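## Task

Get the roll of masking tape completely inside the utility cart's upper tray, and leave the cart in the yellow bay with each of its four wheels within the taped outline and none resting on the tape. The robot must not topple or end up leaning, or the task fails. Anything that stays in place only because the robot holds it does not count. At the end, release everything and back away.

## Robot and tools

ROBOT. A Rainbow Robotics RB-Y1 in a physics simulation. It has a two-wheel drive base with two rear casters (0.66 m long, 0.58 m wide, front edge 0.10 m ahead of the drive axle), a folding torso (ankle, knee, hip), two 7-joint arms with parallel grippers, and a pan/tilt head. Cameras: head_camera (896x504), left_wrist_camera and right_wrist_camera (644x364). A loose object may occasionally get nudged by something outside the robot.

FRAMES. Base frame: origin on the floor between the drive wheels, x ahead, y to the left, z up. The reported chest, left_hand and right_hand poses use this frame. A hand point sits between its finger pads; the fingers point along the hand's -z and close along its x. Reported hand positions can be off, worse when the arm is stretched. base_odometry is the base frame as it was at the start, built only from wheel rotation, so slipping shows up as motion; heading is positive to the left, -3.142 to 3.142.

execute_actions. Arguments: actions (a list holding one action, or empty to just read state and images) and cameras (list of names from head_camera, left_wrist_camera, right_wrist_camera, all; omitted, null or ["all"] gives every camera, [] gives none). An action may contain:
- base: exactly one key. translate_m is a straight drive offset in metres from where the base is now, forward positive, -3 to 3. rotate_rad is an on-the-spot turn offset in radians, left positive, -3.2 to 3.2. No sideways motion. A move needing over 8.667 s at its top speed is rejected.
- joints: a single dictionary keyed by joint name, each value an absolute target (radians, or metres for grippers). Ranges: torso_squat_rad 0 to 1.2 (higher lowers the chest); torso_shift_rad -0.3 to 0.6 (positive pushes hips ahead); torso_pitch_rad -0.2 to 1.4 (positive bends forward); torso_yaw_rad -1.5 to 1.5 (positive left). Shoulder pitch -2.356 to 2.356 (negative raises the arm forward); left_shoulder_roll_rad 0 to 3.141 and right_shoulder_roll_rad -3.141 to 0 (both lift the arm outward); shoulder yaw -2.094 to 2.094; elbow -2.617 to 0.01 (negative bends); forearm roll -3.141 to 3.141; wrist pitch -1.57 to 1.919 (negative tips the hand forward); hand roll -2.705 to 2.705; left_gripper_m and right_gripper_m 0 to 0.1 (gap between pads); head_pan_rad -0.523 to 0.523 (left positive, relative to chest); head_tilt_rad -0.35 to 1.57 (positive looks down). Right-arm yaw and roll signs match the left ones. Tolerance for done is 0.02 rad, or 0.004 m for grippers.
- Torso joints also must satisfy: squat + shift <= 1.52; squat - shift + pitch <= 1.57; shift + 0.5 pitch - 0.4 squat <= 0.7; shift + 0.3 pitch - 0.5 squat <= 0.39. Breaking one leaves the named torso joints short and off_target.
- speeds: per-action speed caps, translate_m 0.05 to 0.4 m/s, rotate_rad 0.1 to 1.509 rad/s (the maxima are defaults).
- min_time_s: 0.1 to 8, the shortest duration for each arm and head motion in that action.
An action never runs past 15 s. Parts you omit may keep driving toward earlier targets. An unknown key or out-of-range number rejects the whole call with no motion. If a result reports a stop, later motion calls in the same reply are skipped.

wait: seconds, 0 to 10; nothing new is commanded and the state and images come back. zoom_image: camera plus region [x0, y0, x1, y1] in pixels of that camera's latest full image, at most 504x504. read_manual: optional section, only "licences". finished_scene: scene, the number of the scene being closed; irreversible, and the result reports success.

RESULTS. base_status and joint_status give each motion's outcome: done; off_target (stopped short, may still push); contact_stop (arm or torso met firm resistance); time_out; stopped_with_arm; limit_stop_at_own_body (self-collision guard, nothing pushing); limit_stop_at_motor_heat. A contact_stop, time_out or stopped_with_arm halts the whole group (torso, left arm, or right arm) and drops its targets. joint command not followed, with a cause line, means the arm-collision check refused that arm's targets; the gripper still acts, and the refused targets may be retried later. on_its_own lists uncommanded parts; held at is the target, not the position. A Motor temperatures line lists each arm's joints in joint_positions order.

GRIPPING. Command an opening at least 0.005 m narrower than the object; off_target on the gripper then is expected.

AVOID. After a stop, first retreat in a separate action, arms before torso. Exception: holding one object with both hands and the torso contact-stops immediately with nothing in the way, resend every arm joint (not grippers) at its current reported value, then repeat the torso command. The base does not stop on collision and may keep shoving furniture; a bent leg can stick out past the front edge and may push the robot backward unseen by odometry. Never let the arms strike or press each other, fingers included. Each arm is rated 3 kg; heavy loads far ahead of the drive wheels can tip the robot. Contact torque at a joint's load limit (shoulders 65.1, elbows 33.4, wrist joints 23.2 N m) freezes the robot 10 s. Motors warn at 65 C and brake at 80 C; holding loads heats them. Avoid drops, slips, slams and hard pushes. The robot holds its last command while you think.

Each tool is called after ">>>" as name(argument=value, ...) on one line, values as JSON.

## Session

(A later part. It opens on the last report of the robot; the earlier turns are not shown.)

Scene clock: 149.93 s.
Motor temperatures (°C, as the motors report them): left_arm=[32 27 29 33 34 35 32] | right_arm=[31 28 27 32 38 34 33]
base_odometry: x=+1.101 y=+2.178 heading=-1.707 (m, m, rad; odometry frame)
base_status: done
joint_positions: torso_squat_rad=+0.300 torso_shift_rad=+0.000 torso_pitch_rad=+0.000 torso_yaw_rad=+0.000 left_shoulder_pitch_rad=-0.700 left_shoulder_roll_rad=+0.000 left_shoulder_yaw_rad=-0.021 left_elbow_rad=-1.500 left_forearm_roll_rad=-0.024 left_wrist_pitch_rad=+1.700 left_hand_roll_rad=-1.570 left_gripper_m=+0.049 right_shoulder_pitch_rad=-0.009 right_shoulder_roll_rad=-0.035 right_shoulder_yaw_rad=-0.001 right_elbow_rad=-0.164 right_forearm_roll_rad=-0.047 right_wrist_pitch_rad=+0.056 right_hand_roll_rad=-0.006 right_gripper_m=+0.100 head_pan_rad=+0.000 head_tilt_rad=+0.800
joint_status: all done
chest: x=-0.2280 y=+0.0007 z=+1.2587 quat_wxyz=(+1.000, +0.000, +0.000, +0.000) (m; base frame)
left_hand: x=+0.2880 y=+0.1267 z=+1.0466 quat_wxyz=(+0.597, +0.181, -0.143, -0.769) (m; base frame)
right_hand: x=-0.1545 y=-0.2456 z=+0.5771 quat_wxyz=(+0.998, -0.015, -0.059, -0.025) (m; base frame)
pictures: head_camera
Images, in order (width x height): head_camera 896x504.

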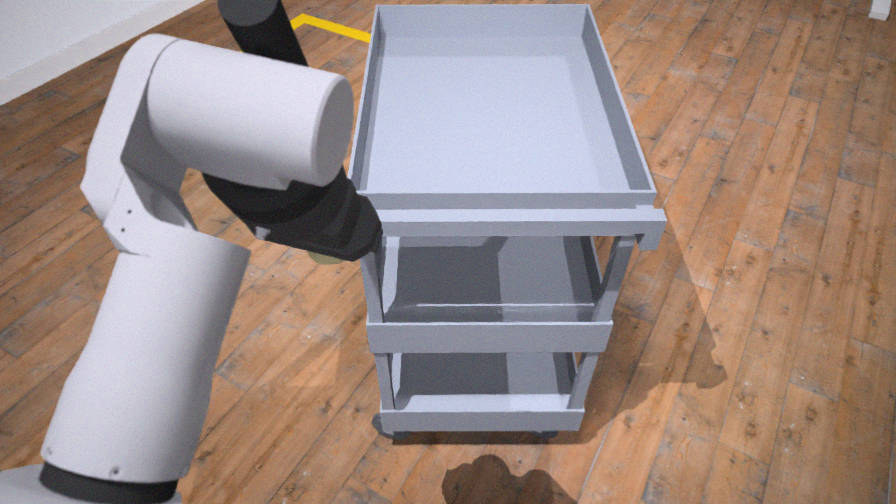

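>>> execute_actions(actions=[{"base":{"translate_m":0.37},"joints":{"torso_shift_rad":0.15,"torso_yaw_rad":-0.15,"torso_squat_rad":0.2,"torso_pitch_rad":0.2}}], cameras=[])

>>> execute_actions(actions=[{"joints":{"torso_squat_rad":0.44,"torso_pitch_rad":0.3}}])

Scene clock: 160.53 s.
Motor temperatures (°C, as the motors report them): left_arm=[32 27 29 33 34 35 32] | right_arm=[31 28 27 32 38 34 33]
base_odometry: x=+1.051 y=+1.812 heading=-1.708 (m, m, rad; odometry frame)
base_status: done
joint_positions: torso_squat_rad=+0.200 torso_shift_rad=+0.150 torso_pitch_rad=+0.200 torso_yaw_rad=-0.150 left_shoulder_pitch_rad=-0.700 left_shoulder_roll_rad=+0.000 left_shoulder_yaw_rad=-0.021 left_elbow_rad=-1.500 left_forearm_roll_rad=-0.024 left_wrist_pitch_rad=+1.700 left_hand_roll_rad=-1.570 left_gripper_m=+0.049 right_shoulder_pitch_rad=-0.009 right_shoulder_roll_rad=-0.035 right_shoulder_yaw_rad=-0.001 right_elbow_rad=-0.164 right_forearm_roll_rad=-0.047 right_wrist_pitch_rad=+0.056 right_hand_roll_rad=-0.006 right_gripper_m=+0.100 head_pan_rad=+0.000 head_tilt_rad=+0.800
joint_status: all done
chest: x=-0.0640 y=+0.0007 z=+1.2621 quat_wxyz=(+0.992, -0.008, +0.100, -0.075) (m; base frame)
left_hand: x=+0.4124 y=+0.0481 z=+0.9492 quat_wxyz=(+0.550, +0.088, -0.102, -0.824) (m; base frame)
right_hand: x=-0.1642 y=-0.2538 z=+0.5870 quat_wxyz=(+0.994, -0.029, +0.042, -0.097) (m; base frame)
pictures: none
No camera images: the call's "cameras" was empty. Leave "cameras" out to get every camera's image.

Scene clock: 162.13 s.
Motor temperatures (°C, as the motors report them): left_arm=[32 27 29 33 34 35 32] | right_arm=[31 28 27 32 38 34 33]
base_odometry: x=+1.051 y=+1.812 heading=-1.708 (m, m, rad; odometry frame)
base_status: not commanded
joint_positions: torso_squat_rad=+0.440 torso_shift_rad=+0.150 torso_pitch_rad=+0.300 torso_yaw_rad=-0.150 left_shoulder_pitch_rad=-0.700 left_shoulder_roll_rad=+0.000 left_shoulder_yaw_rad=-0.021 left_elbow_rad=-1.500 left_forearm_roll_rad=-0.024 left_wrist_pitch_rad=+1.700 left_hand_roll_rad=-1.570 left_gripper_m=+0.049 right_shoulder_pitch_rad=-0.009 right_shoulder_roll_rad=-0.035 right_shoulder_yaw_rad=-0.001 right_elbow_rad=-0.164 right_forearm_roll_rad=-0.047 right_wrist_pitch_rad=+0.056 right_hand_roll_rad=-0.006 right_gripper_m=+0.100 head_pan_rad=+0.000 head_tilt_rad=+0.800
joint_status: all done
chest: x=-0.0420 y=+0.0006 z=+1.2023 quat_wxyz=(+0.986, -0.012, +0.149, -0.074) (m; base frame)
left_hand: x=+0.4009 y=+0.0480 z=+0.8435 quat_wxyz=(+0.555, +0.046, -0.074, -0.828) (m; base frame)
right_hand: x=-0.2090 y=-0.2539 z=+0.5405 quat_wxyz=(+0.991, -0.034, +0.092, -0.095) (m; base frame)
pictures: head_camera, left_wrist_camera, right_wrist_camera
Images, in order (width x height): head_camera 896x504, left_wrist_camera 644x364, right_wrist_camera 644x364.

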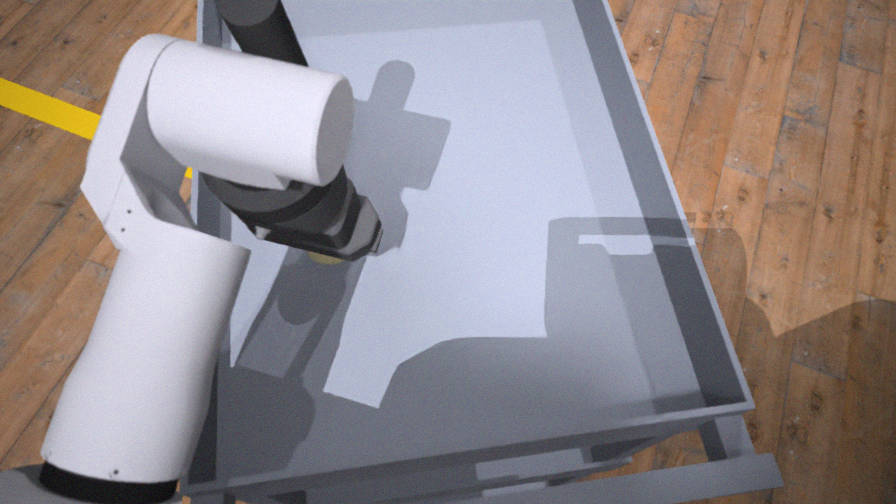

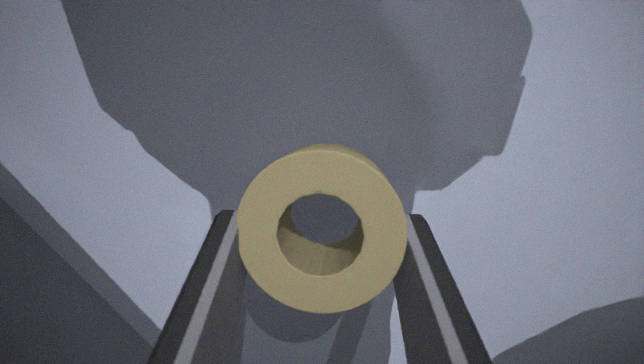

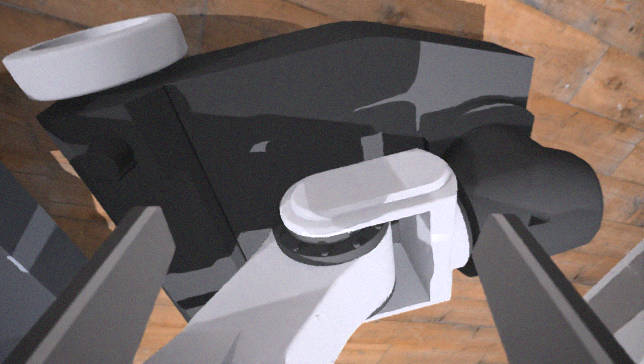

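>>> execute_actions(actions=[{"joints":{"torso_squat_rad":0.5}}], cameras=["left_wrist_camera"])

Scene clock: 165.57 s.
Motor temperatures (°C, as the motors report them): left_arm=[32 27 29 33 34 35 32] | right_arm=[31 28 27 32 38 34 33]
base_odometry: x=+1.051 y=+1.812 heading=-1.708 (m, m, rad; odometry frame)
base_status: not commanded
joint_positions: torso_squat_rad=+0.500 torso_shift_rad=+0.149 torso_pitch_rad=+0.297 torso_yaw_rad=-0.150 left_shoulder_pitch_rad=-0.707 left_shoulder_roll_rad=+0.000 left_shoulder_yaw_rad=-0.021 left_elbow_rad=-1.505 left_forearm_roll_rad=-0.024 left_wrist_pitch_rad=+1.699 left_hand_roll_rad=-1.570 left_gripper_m=+0.049 right_shoulder_pitch_rad=-0.009 right_shoulder_roll_rad=-0.035 right_shoulder_yaw_rad=-0.001 right_elbow_rad=-0.164 right_forearm_roll_rad=-0.047 right_wrist_pitch_rad=+0.056 right_hand_roll_rad=-0.006 right_gripper_m=+0.100 head_pan_rad=+0.000 head_tilt_rad=+0.800
joint_status: all done
chest: x=-0.0463 y=+0.0006 z=+1.1838 quat_wxyz=(+0.986, -0.011, +0.148, -0.074) (m; base frame)
left_hand: x=+0.4006 y=+0.0463 z=+0.8301 quat_wxyz=(+0.553, +0.051, -0.079, -0.828) (m; base frame)
right_hand: x=-0.2115 y=-0.2539 z=+0.5215 quat_wxyz=(+0.991, -0.034, +0.090, -0.095) (m; base frame)
pictures: left_wrist_camera
Images, in order (width x height): left_wrist_camera 644x364.

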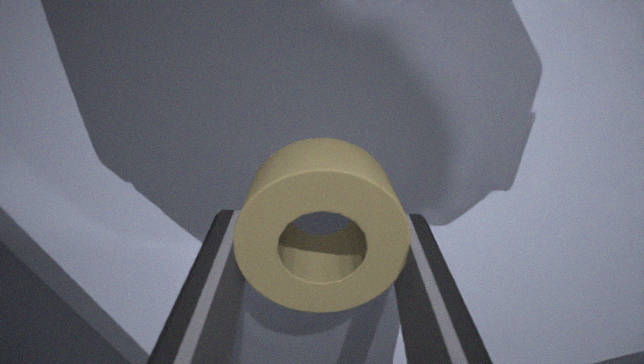

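>>> execute_actions(actions=[{"joints":{"left_gripper_m":0.1,"torso_squat_rad":0.485}}], cameras=[])

>>> execute_actions(actions=[{"joints":{"torso_squat_rad":0,"torso_pitch_rad":0,"torso_yaw_rad":0,"torso_shift_rad":0,"right_shoulder_pitch_rad":0,"right_shoulder_roll_rad":0,"right_shoulder_yaw_rad":0.2,"right_elbow_rad":-1.9,"right_forearm_roll_rad":0,"right_wrist_pitch_rad":1.9,"right_hand_roll_rad":-0.2},"min_time_s":2.5}], cameras=[])

>>> execute_actions(actions=[{"joints":{"head_tilt_rad":1.1,"left_shoulder_pitch_rad":0,"left_shoulder_yaw_rad":-0.4,"left_elbow_rad":-1.9,"left_forearm_roll_rad":0,"left_wrist_pitch_rad":1.9,"left_hand_roll_rad":0.4,"right_shoulder_yaw_rad":0.4,"right_hand_roll_rad":-0.4,"torso_shift_rad":0.2},"min_time_s":1.5}])

Scene clock: 187.00 s.
Motor temperatures (°C, as the motors report them): left_arm=[31 27 29 34 34 35 32] | right_arm=[31 28 27 32 38 34 33]
base_odometry: x=+1.051 y=+1.812 heading=-1.708 (m, m, rad; odometry frame)
base_status: not commanded
joint_positions: torso_squat_rad=+0.485 torso_shift_rad=+0.150 torso_pitch_rad=+0.300 torso_yaw_rad=-0.150 left_shoulder_pitch_rad=-0.701 left_shoulder_roll_rad=+0.000 left_shoulder_yaw_rad=-0.021 left_elbow_rad=-1.500 left_forearm_roll_rad=-0.024 left_wrist_pitch_rad=+1.700 left_hand_roll_rad=-1.570 left_gripper_m=+0.100 right_shoulder_pitch_rad=-0.009 right_shoulder_roll_rad=-0.035 right_shoulder_yaw_rad=-0.001 right_elbow_rad=-0.164 right_forearm_roll_rad=-0.047 right_wrist_pitch_rad=+0.056 right_hand_roll_rad=-0.006 right_gripper_m=+0.100 head_pan_rad=+0.000 head_tilt_rad=+0.800
joint_status: all done
chest: x=-0.0441 y=+0.0006 z=+1.1885 quat_wxyz=(+0.986, -0.012, +0.149, -0.074) (m; base frame)
left_hand: x=+0.3989 y=+0.0479 z=+0.8299 quat_wxyz=(+0.554, +0.047, -0.074, -0.828) (m; base frame)
right_hand: x=-0.2111 y=-0.2539 z=+0.5266 quat_wxyz=(+0.991, -0.034, +0.091, -0.095) (m; base frame)
pictures: none
No camera images: the call's "cameras" was empty. Leave "cameras" out to get every camera's image.

Scene clock: 189.83 s.
Motor temperatures (°C, as the motors report them): left_arm=[31 27 29 34 34 35 32] | right_arm=[31 28 27 32 38 34 33]
base_odometry: x=+1.051 y=+1.812 heading=-1.708 (m, m, rad; odometry frame)
base_status: not commanded
joint_positions: torso_squat_rad=+0.000 torso_shift_rad=+0.000 torso_pitch_rad=+0.000 torso_yaw_rad=+0.000 left_shoulder_pitch_rad=-0.700 left_shoulder_roll_rad=+0.000 left_shoulder_yaw_rad=-0.021 left_elbow_rad=-1.500 left_forearm_roll_rad=-0.024 left_wrist_pitch_rad=+1.700 left_hand_roll_rad=-1.570 left_gripper_m=+0.100 right_shoulder_pitch_rad=+0.000 right_shoulder_roll_rad=+0.000 right_shoulder_yaw_rad=+0.200 right_elbow_rad=-1.900 right_forearm_roll_rad=+0.000 right_wrist_pitch_rad=+1.900 right_hand_roll_rad=-0.200 right_gripper_m=+0.100 head_pan_rad=+0.000 head_tilt_rad=+0.800
joint_status: all done
chest: x=-0.2281 y=+0.0007 z=+1.2899 quat_wxyz=(+1.000, +0.000, +0.000, +0.000) (m; base frame)
left_hand: x=+0.2880 y=+0.1266 z=+1.0780 quat_wxyz=(+0.597, +0.181, -0.143, -0.769) (m; base frame)
right_hand: x=+0.0496 y=-0.1635 z=+0.9170 quat_wxyz=(+1.000, +0.000, +0.000, +0.000) (m; base frame)
pictures: none
No camera images: the call's "cameras" was empty. Leave "cameras" out to get every camera's image.

Scene clock: 191.93 s.
Motor temperatures (°C, as the motors report them): left_arm=[31 27 29 34 34 35 32] | right_arm=[31 28 27 33 38 34 33]
base_odometry: x=+1.051 y=+1.812 heading=-1.708 (m, m, rad; odometry frame)
base_status: not commanded
joint_positions: torso_squat_rad=+0.000 torso_shift_rad=+0.200 torso_pitch_rad=+0.000 torso_yaw_rad=+0.000 left_shoulder_pitch_rad=+0.000 left_shoulder_roll_rad=+0.000 left_shoulder_yaw_rad=-0.400 left_elbow_rad=-1.900 left_forearm_roll_rad=+0.000 left_wrist_pitch_rad=+1.900 left_hand_roll_rad=+0.400 left_gripper_m=+0.100 right_shoulder_pitch_rad=+0.000 right_shoulder_roll_rad=+0.000 right_shoulder_yaw_rad=+0.400 right_elbow_rad=-1.900 right_forearm_roll_rad=+0.000 right_wrist_pitch_rad=+1.900 right_hand_roll_rad=-0.400 right_gripper_m=+0.100 head_pan_rad=+0.000 head_tilt_rad=+1.100
joint_status: all done
chest: x=-0.0889 y=+0.0007 z=+1.2760 quat_wxyz=(+1.000, +0.000, +0.000, +0.000) (m; base frame)
left_hand: x=+0.1722 y=+0.1102 z=+0.9028 quat_wxyz=(+1.000, +0.000, +0.000, +0.000) (m; base frame)
right_hand: x=+0.1721 y=-0.1094 z=+0.9029 quat_wxyz=(+1.000, +0.000, +0.000, +0.000) (m; base frame)
pictures: head_camera, left_wrist_camera, right_wrist_camera
Images, in order (width x height): head_camera 896x504, left_wrist_camera 644x364, right_wrist_camera 644x364.

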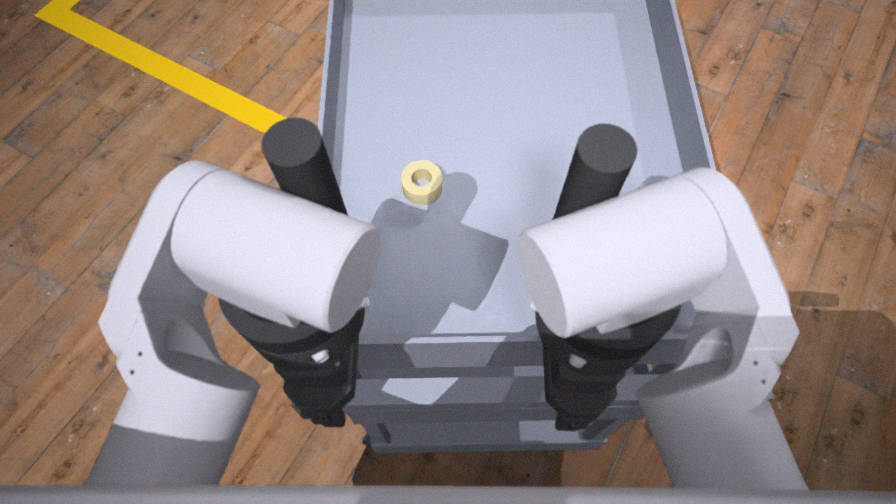

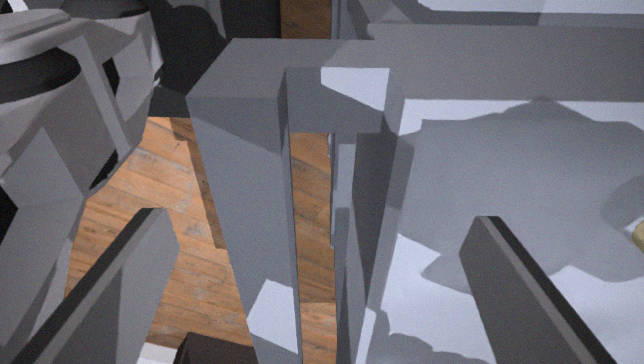

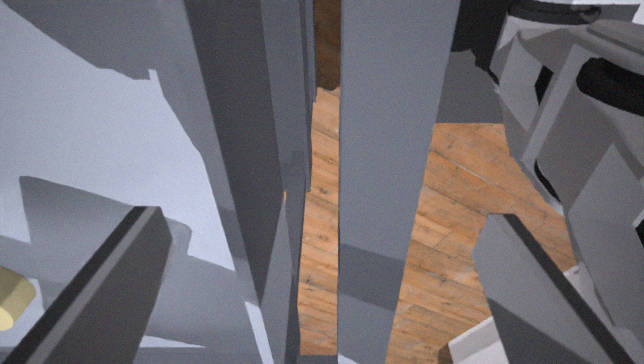

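>>> execute_actions(actions=[{"base":{"translate_m":-0.017},"joints":{"left_gripper_m":0.06,"right_gripper_m":0.06,"torso_squat_rad":0.25}}], cameras=["left_wrist_camera","right_wrist_camera"])

Scene clock: 197.33 s.
Motor temperatures (°C, as the motors report them): left_arm=[31 27 29 34 34 35 32] | right_arm=[31 28 27 33 38 34 33]
base_odometry: x=+1.053 y=+1.829 heading=-1.708 (m, m, rad; odometry frame)
base_status: done
joint_positions: torso_squat_rad=+0.250 torso_shift_rad=+0.200 torso_pitch_rad=+0.000 torso_yaw_rad=+0.000 left_shoulder_pitch_rad=+0.000 left_shoulder_roll_rad=+0.000 left_shoulder_yaw_rad=-0.400 left_elbow_rad=-1.900 left_forearm_roll_rad=+0.000 left_wrist_pitch_rad=+1.900 left_hand_roll_rad=+0.400 left_gripper_m=+0.060 right_shoulder_pitch_rad=+0.000 right_shoulder_roll_rad=+0.000 right_shoulder_yaw_rad=+0.400 right_elbow_rad=-1.900 right_forearm_roll_rad=+0.000 right_wrist_pitch_rad=+1.900 right_hand_roll_rad=-0.400 right_gripper_m=+0.060 head_pan_rad=+0.000 head_tilt_rad=+1.100
joint_status: all done
chest: x=-0.0934 y=+0.0006 z=+1.2546 quat_wxyz=(+1.000, +0.000, +0.000, +0.000) (m; base frame)
left_hand: x=+0.1678 y=+0.1101 z=+0.8816 quat_wxyz=(+1.000, +0.000, +0.000, +0.000) (m; base frame)
right_hand: x=+0.1677 y=-0.1094 z=+0.8817 quat_wxyz=(+1.000, +0.000, +0.000, +0.000) (m; base frame)
pictures: left_wrist_camera, right_wrist_camera
Images, in order (width x height): left_wrist_camera 644x364, right_wrist_camera 644x364.

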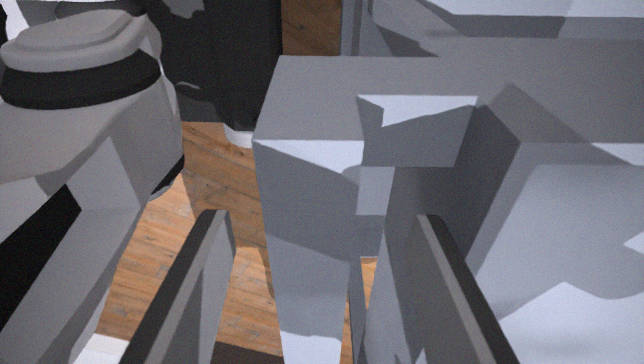

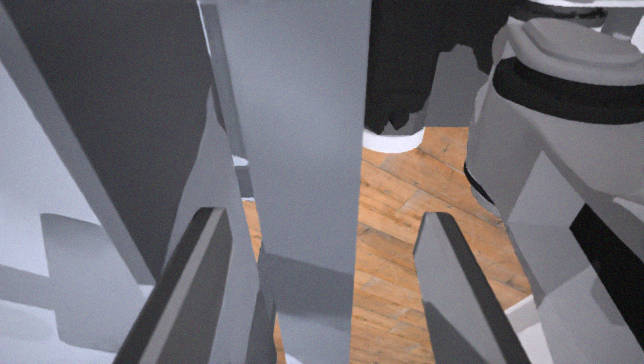

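>>> execute_actions(actions=[{"joints":{"torso_squat_rad":0.4,"torso_shift_rad":0.21}}], cameras=[])

>>> execute_actions(actions=[{"joints":{"left_gripper_m":0.015,"right_gripper_m":0.015}}], cameras=["left_wrist_camera"])

>>> execute_actions(actions=[{"base":{"rotate_rad":0.3},"speeds":{"rotate_rad":0.15},"joints":{"head_tilt_rad":0.7}}])

Scene clock: 205.50 s.
Motor temperatures (°C, as the motors report them): left_arm=[31 27 29 33 34 35 32] | right_arm=[31 28 27 33 38 34 33]
base_odometry: x=+1.053 y=+1.829 heading=-1.708 (m, m, rad; odometry frame)
base_status: not commanded
joint_positions: torso_squat_rad=+0.400 torso_shift_rad=+0.210 torso_pitch_rad=+0.000 torso_yaw_rad=+0.000 left_shoulder_pitch_rad=+0.000 left_shoulder_roll_rad=+0.000 left_shoulder_yaw_rad=-0.400 left_elbow_rad=-1.900 left_forearm_roll_rad=+0.000 left_wrist_pitch_rad=+1.900 left_hand_roll_rad=+0.400 left_gripper_m=+0.060 right_shoulder_pitch_rad=+0.000 right_shoulder_roll_rad=+0.000 right_shoulder_yaw_rad=+0.400 right_elbow_rad=-1.900 right_forearm_roll_rad=+0.000 right_wrist_pitch_rad=+1.900 right_hand_roll_rad=-0.400 right_gripper_m=+0.060 head_pan_rad=+0.000 head_tilt_rad=+1.100
joint_status: all done
chest: x=-0.0937 y=+0.0006 z=+1.2205 quat_wxyz=(+1.000, +0.000, +0.000, +0.000) (m; base frame)
left_hand: x=+0.1674 y=+0.1101 z=+0.8474 quat_wxyz=(+1.000, +0.000, +0.000, +0.000) (m; base frame)
right_hand: x=+0.1674 y=-0.1095 z=+0.8475 quat_wxyz=(+1.000, +0.000, +0.000, +0.000) (m; base frame)
pictures: none
No camera images: the call's "cameras" was empty. Leave "cameras" out to get every camera's image.

Scene clock: 206.57 s.
Motor temperatures (°C, as the motors report them): left_arm=[31 27 29 33 34 35 32] | right_arm=[31 28 27 33 38 34 33]
base_odometry: x=+1.053 y=+1.829 heading=-1.708 (m, m, rad; odometry frame)
base_status: not commanded
joint_positions: torso_squat_rad=+0.400 torso_shift_rad=+0.210 torso_pitch_rad=+0.000 torso_yaw_rad=+0.000 left_shoulder_pitch_rad=+0.000 left_shoulder_roll_rad=+0.000 left_shoulder_yaw_rad=-0.400 left_elbow_rad=-1.900 left_forearm_roll_rad=+0.000 left_wrist_pitch_rad=+1.900 left_hand_roll_rad=+0.400 left_gripper_m=+0.025 right_shoulder_pitch_rad=+0.000 right_shoulder_roll_rad=+0.000 right_shoulder_yaw_rad=+0.400 right_elbow_rad=-1.900 right_forearm_roll_rad=+0.000 right_wrist_pitch_rad=+1.900 right_hand_roll_rad=-0.400 right_gripper_m=+0.025 head_pan_rad=+0.000 head_tilt_rad=+1.100
joint_status: left_gripper_m off_target (ended at +0.025, target +0.015); right_gripper_m off_target (ended at +0.025, target +0.015)
chest: x=-0.0937 y=+0.0006 z=+1.2205 quat_wxyz=(+1.000, +0.000, +0.000, +0.000) (m; base frame)
left_hand: x=+0.1671 y=+0.1102 z=+0.8471 quat_wxyz=(+1.000, +0.000, +0.000, +0.000) (m; base frame)
right_hand: x=+0.1674 y=-0.1095 z=+0.8476 quat_wxyz=(+1.000, +0.000, +0.000, +0.000) (m; base frame)
pictures: left_wrist_camera
Images, in order (width x height): left_wrist_camera 644x364.

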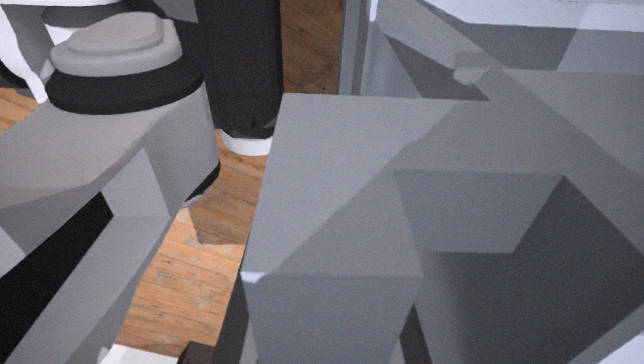

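Scene clock: 209.23 s.
Motor temperatures (°C, as the motors report them): left_arm=[31 27 29 34 34 35 32] | right_arm=[32 28 27 33 38 34 33]
base_odometry: x=+1.053 y=+1.829 heading=-1.408 (m, m, rad; odometry frame)
base_status: done
joint_positions: torso_squat_rad=+0.400 torso_shift_rad=+0.210 torso_pitch_rad=+0.000 torso_yaw_rad=+0.000 left_shoulder_pitch_rad=+0.000 left_shoulder_roll_rad=+0.000 left_shoulder_yaw_rad=-0.400 left_elbow_rad=-1.899 left_forearm_roll_rad=+0.000 left_wrist_pitch_rad=+1.900 left_hand_roll_rad=+0.400 left_gripper_m=+0.025 right_shoulder_pitch_rad=+0.000 right_shoulder_roll_rad=+0.000 right_shoulder_yaw_rad=+0.400 right_elbow_rad=-1.900 right_forearm_roll_rad=+0.000 right_wrist_pitch_rad=+1.900 right_hand_roll_rad=-0.400 right_gripper_m=+0.025 head_pan_rad=+0.000 head_tilt_rad=+0.700
joint_status: all done
chest: x=-0.0936 y=+0.0007 z=+1.2205 quat_wxyz=(+1.000, +0.000, +0.000, +0.000) (m; base frame)
left_hand: x=+0.1671 y=+0.1102 z=+0.8471 quat_wxyz=(+1.000, +0.000, +0.000, +0.000) (m; base frame)
right_hand: x=+0.1674 y=-0.1095 z=+0.8476 quat_wxyz=(+1.000, +0.000, +0.000, +0.000) (m; base frame)
pictures: head_camera, left_wrist_camera, right_wrist_camera
Images, in order (width x height): head_camera 896x504, left_wrist_camera 644x364, right_wrist_camera 644x364.

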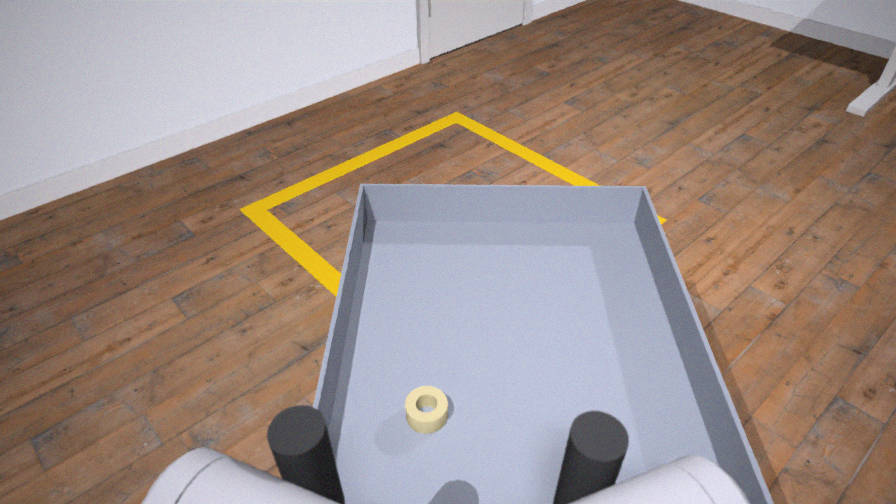

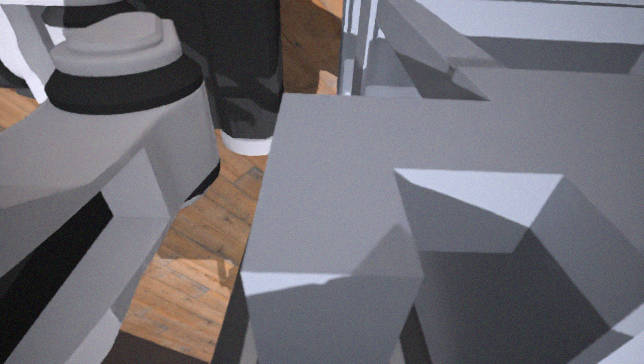

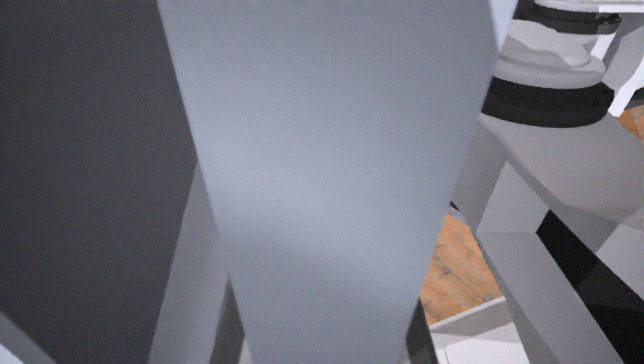

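>>> execute_actions(actions=[{"base":{"rotate_rad":0.035},"speeds":{"rotate_rad":0.15}}], cameras=[])

>>> execute_actions(actions=[{"base":{"translate_m":1.42},"speeds":{"translate_m":0.25},"joints":{"head_tilt_rad":1.0}}], cameras=["head_camera"])

>>> execute_actions(actions=[{"joints":{"left_gripper_m":0.055,"right_gripper_m":0.055}}], cameras=[])

>>> execute_actions(actions=[{"joints":{"torso_squat_rad":0.1,"torso_shift_rad":0.2}}], cameras=[])

>>> execute_actions(actions=[{"base":{"translate_m":-1.0},"joints":{"head_tilt_rad":0.75}}], cameras=["head_camera"])

Scene clock: 224.20 s.
Motor temperatures (°C, as the motors report them): left_arm=[31 27 29 34 34 35 32] | right_arm=[32 28 27 33 38 34 33]
base_odometry: x=+1.053 y=+1.829 heading=-1.374 (m, m, rad; odometry frame)
base_status: done
joint_positions: torso_squat_rad=+0.400 torso_shift_rad=+0.210 torso_pitch_rad=+0.000 torso_yaw_rad=+0.000 left_shoulder_pitch_rad=+0.000 left_shoulder_roll_rad=+0.000 left_shoulder_yaw_rad=-0.400 left_elbow_rad=-1.899 left_forearm_roll_rad=+0.000 left_wrist_pitch_rad=+1.900 left_hand_roll_rad=+0.400 left_gripper_m=+0.025 right_shoulder_pitch_rad=+0.000 right_shoulder_roll_rad=+0.000 right_shoulder_yaw_rad=+0.400 right_elbow_rad=-1.900 right_forearm_roll_rad=+0.000 right_wrist_pitch_rad=+1.900 right_hand_roll_rad=-0.400 right_gripper_m=+0.025 head_pan_rad=+0.000 head_tilt_rad=+0.700
joint_status: not commanded
chest: x=-0.0936 y=+0.0007 z=+1.2205 quat_wxyz=(+1.000, +0.000, +0.000, +0.000) (m; base frame)
left_hand: x=+0.1670 y=+0.1103 z=+0.8471 quat_wxyz=(+1.000, +0.000, +0.000, +0.000) (m; base frame)
right_hand: x=+0.1675 y=-0.1094 z=+0.8476 quat_wxyz=(+1.000, +0.000, +0.000, +0.000) (m; base frame)
pictures: none
No camera images: the call's "cameras" was empty. Leave "cameras" out to get every camera's image.

Scene clock: 230.83 s.
Motor temperatures (°C, as the motors report them): left_arm=[31 27 29 34 34 35 32] | right_arm=[32 28 27 34 38 34 33]
base_odometry: x=+1.332 y=+0.437 heading=-1.373 (m, m, rad; odometry frame)
base_status: done
joint_positions: torso_squat_rad=+0.400 torso_shift_rad=+0.210 torso_pitch_rad=+0.000 torso_yaw_rad=+0.000 left_shoulder_pitch_rad=+0.000 left_shoulder_roll_rad=+0.000 left_shoulder_yaw_rad=-0.400 left_elbow_rad=-1.900 left_forearm_roll_rad=+0.000 left_wrist_pitch_rad=+1.901 left_hand_roll_rad=+0.400 left_gripper_m=+0.025 right_shoulder_pitch_rad=-0.001 right_shoulder_roll_rad=+0.000 right_shoulder_yaw_rad=+0.400 right_elbow_rad=-1.900 right_forearm_roll_rad=+0.000 right_wrist_pitch_rad=+1.900 right_hand_roll_rad=-0.400 right_gripper_m=+0.025 head_pan_rad=+0.000 head_tilt_rad=+1.000
joint_status: all done
chest: x=-0.0935 y=+0.0006 z=+1.2205 quat_wxyz=(+1.000, +0.000, +0.000, +0.000) (m; base frame)
left_hand: x=+0.1671 y=+0.1103 z=+0.8472 quat_wxyz=(+1.000, +0.000, +0.000, +0.000) (m; base frame)
right_hand: x=+0.1677 y=-0.1093 z=+0.8477 quat_wxyz=(+1.000, +0.000, +0.000, +0.000) (m; base frame)
pictures: head_camera
Images, in order (width x height): head_camera 896x504.

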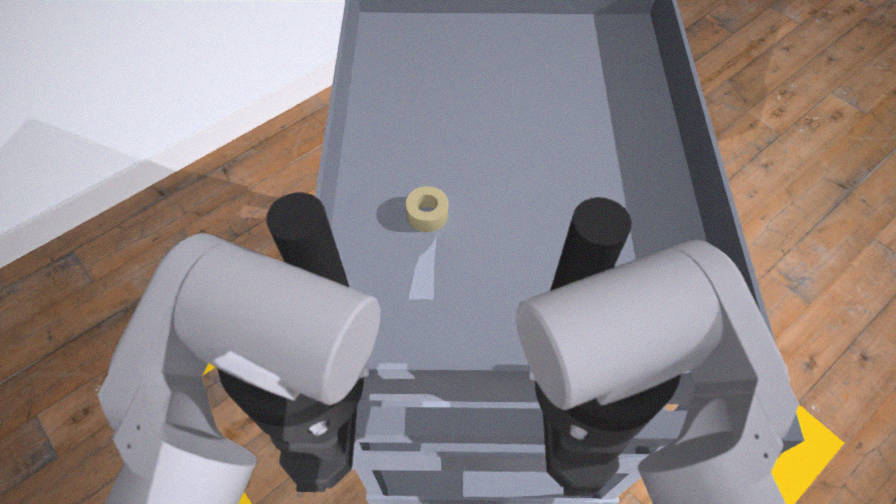

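Scene clock: 231.73 s.
Motor temperatures (°C, as the motors report them): left_arm=[31 27 29 34 34 35 32] | right_arm=[32 28 27 34 38 34 33]
base_odometry: x=+1.332 y=+0.437 heading=-1.373 (m, m, rad; odometry frame)
base_status: not commanded
joint_positions: torso_squat_rad=+0.400 torso_shift_rad=+0.210 torso_pitch_rad=+0.000 torso_yaw_rad=+0.000 left_shoulder_pitch_rad=+0.000 left_shoulder_roll_rad=+0.000 left_shoulder_yaw_rad=-0.400 left_elbow_rad=-1.900 left_forearm_roll_rad=+0.000 left_wrist_pitch_rad=+1.900 left_hand_roll_rad=+0.400 left_gripper_m=+0.055 right_shoulder_pitch_rad=+0.000 right_shoulder_roll_rad=+0.000 right_shoulder_yaw_rad=+0.400 right_elbow_rad=-1.900 right_forearm_roll_rad=+0.000 right_wrist_pitch_rad=+1.900 right_hand_roll_rad=-0.400 right_gripper_m=+0.055 head_pan_rad=+0.000 head_tilt_rad=+1.000
joint_status: all done
chest: x=-0.0935 y=+0.0006 z=+1.2205 quat_wxyz=(+1.000, +0.000, +0.000, +0.000) (m; base frame)
left_hand: x=+0.1672 y=+0.1103 z=+0.8472 quat_wxyz=(+1.000, +0.000, +0.000, +0.000) (m; base frame)
right_hand: x=+0.1676 y=-0.1093 z=+0.8476 quat_wxyz=(+1.000, +0.000, +0.000, +0.000) (m; base frame)
pictures: none
No camera images: the call's "cameras" was empty. Leave "cameras" out to get every camera's image.

Scene clock: 233.53 s.
Motor temperatures (°C, as the motors report them): left_arm=[31 27 29 34 34 35 32] | right_arm=[32 28 27 34 38 34 33]
base_odometry: x=+1.332 y=+0.437 heading=-1.373 (m, m, rad; odometry frame)
base_status: not commanded
joint_positions: torso_squat_rad=+0.100 torso_shift_rad=+0.200 torso_pitch_rad=+0.000 torso_yaw_rad=+0.000 left_shoulder_pitch_rad=+0.000 left_shoulder_roll_rad=+0.000 left_shoulder_yaw_rad=-0.400 left_elbow_rad=-1.900 left_forearm_roll_rad=+0.000 left_wrist_pitch_rad=+1.900 left_hand_roll_rad=+0.400 left_gripper_m=+0.055 right_shoulder_pitch_rad=+0.000 right_shoulder_roll_rad=+0.000 right_shoulder_yaw_rad=+0.400 right_elbow_rad=-1.900 right_forearm_roll_rad=+0.000 right_wrist_pitch_rad=+1.900 right_hand_roll_rad=-0.400 right_gripper_m=+0.055 head_pan_rad=+0.000 head_tilt_rad=+1.000
joint_status: all done
chest: x=-0.0896 y=+0.0007 z=+1.2726 quat_wxyz=(+1.000, +0.000, +0.000, +0.000) (m; base frame)
left_hand: x=+0.1712 y=+0.1103 z=+0.8993 quat_wxyz=(+1.000, +0.000, +0.000, +0.000) (m; base frame)
right_hand: x=+0.1714 y=-0.1093 z=+0.8996 quat_wxyz=(+1.000, +0.000, +0.000, +0.000) (m; base frame)
pictures: none
No camera images: the call's "cameras" was empty. Leave "cameras" out to get every camera's image.

Scene clock: 237.83 s.
Motor temperatures (°C, as the motors report them): left_arm=[30 27 29 34 34 35 32] | right_arm=[32 28 27 34 38 34 33]
base_odometry: x=+1.135 y=+1.417 heading=-1.372 (m, m, rad; odometry frame)
base_status: done
joint_positions: torso_squat_rad=+0.100 torso_shift_rad=+0.200 torso_pitch_rad=+0.000 torso_yaw_rad=+0.000 left_shoulder_pitch_rad=+0.000 left_shoulder_roll_rad=+0.000 left_shoulder_yaw_rad=-0.400 left_elbow_rad=-1.900 left_forearm_roll_rad=+0.000 left_wrist_pitch_rad=+1.900 left_hand_roll_rad=+0.400 left_gripper_m=+0.055 right_shoulder_pitch_rad=+0.000 right_shoulder_roll_rad=+0.000 right_shoulder_yaw_rad=+0.400 right_elbow_rad=-1.900 right_forearm_roll_rad=+0.000 right_wrist_pitch_rad=+1.900 right_hand_roll_rad=-0.400 right_gripper_m=+0.055 head_pan_rad=+0.000 head_tilt_rad=+0.750
joint_status: all done
chest: x=-0.0897 y=+0.0007 z=+1.2726 quat_wxyz=(+1.000, +0.000, +0.000, +0.000) (m; base frame)
left_hand: x=+0.1713 y=+0.1102 z=+0.8994 quat_wxyz=(+1.000, +0.000, +0.000, +0.000) (m; base frame)
right_hand: x=+0.1713 y=-0.1093 z=+0.8996 quat_wxyz=(+1.000, +0.000, +0.000, +0.000) (m; base frame)
pictures: head_camera
Images, in order (width x height): head_camera 896x504.

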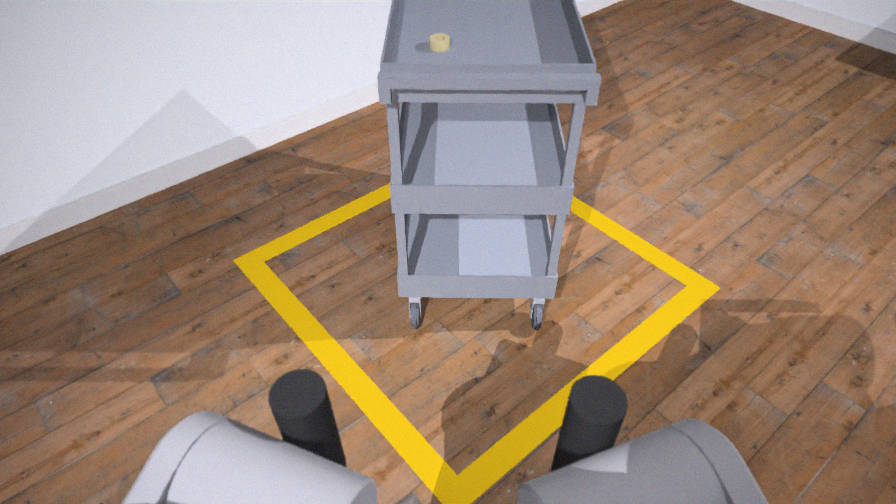

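>>> finished_scene(scene=1)

The scene is finished: the task was done.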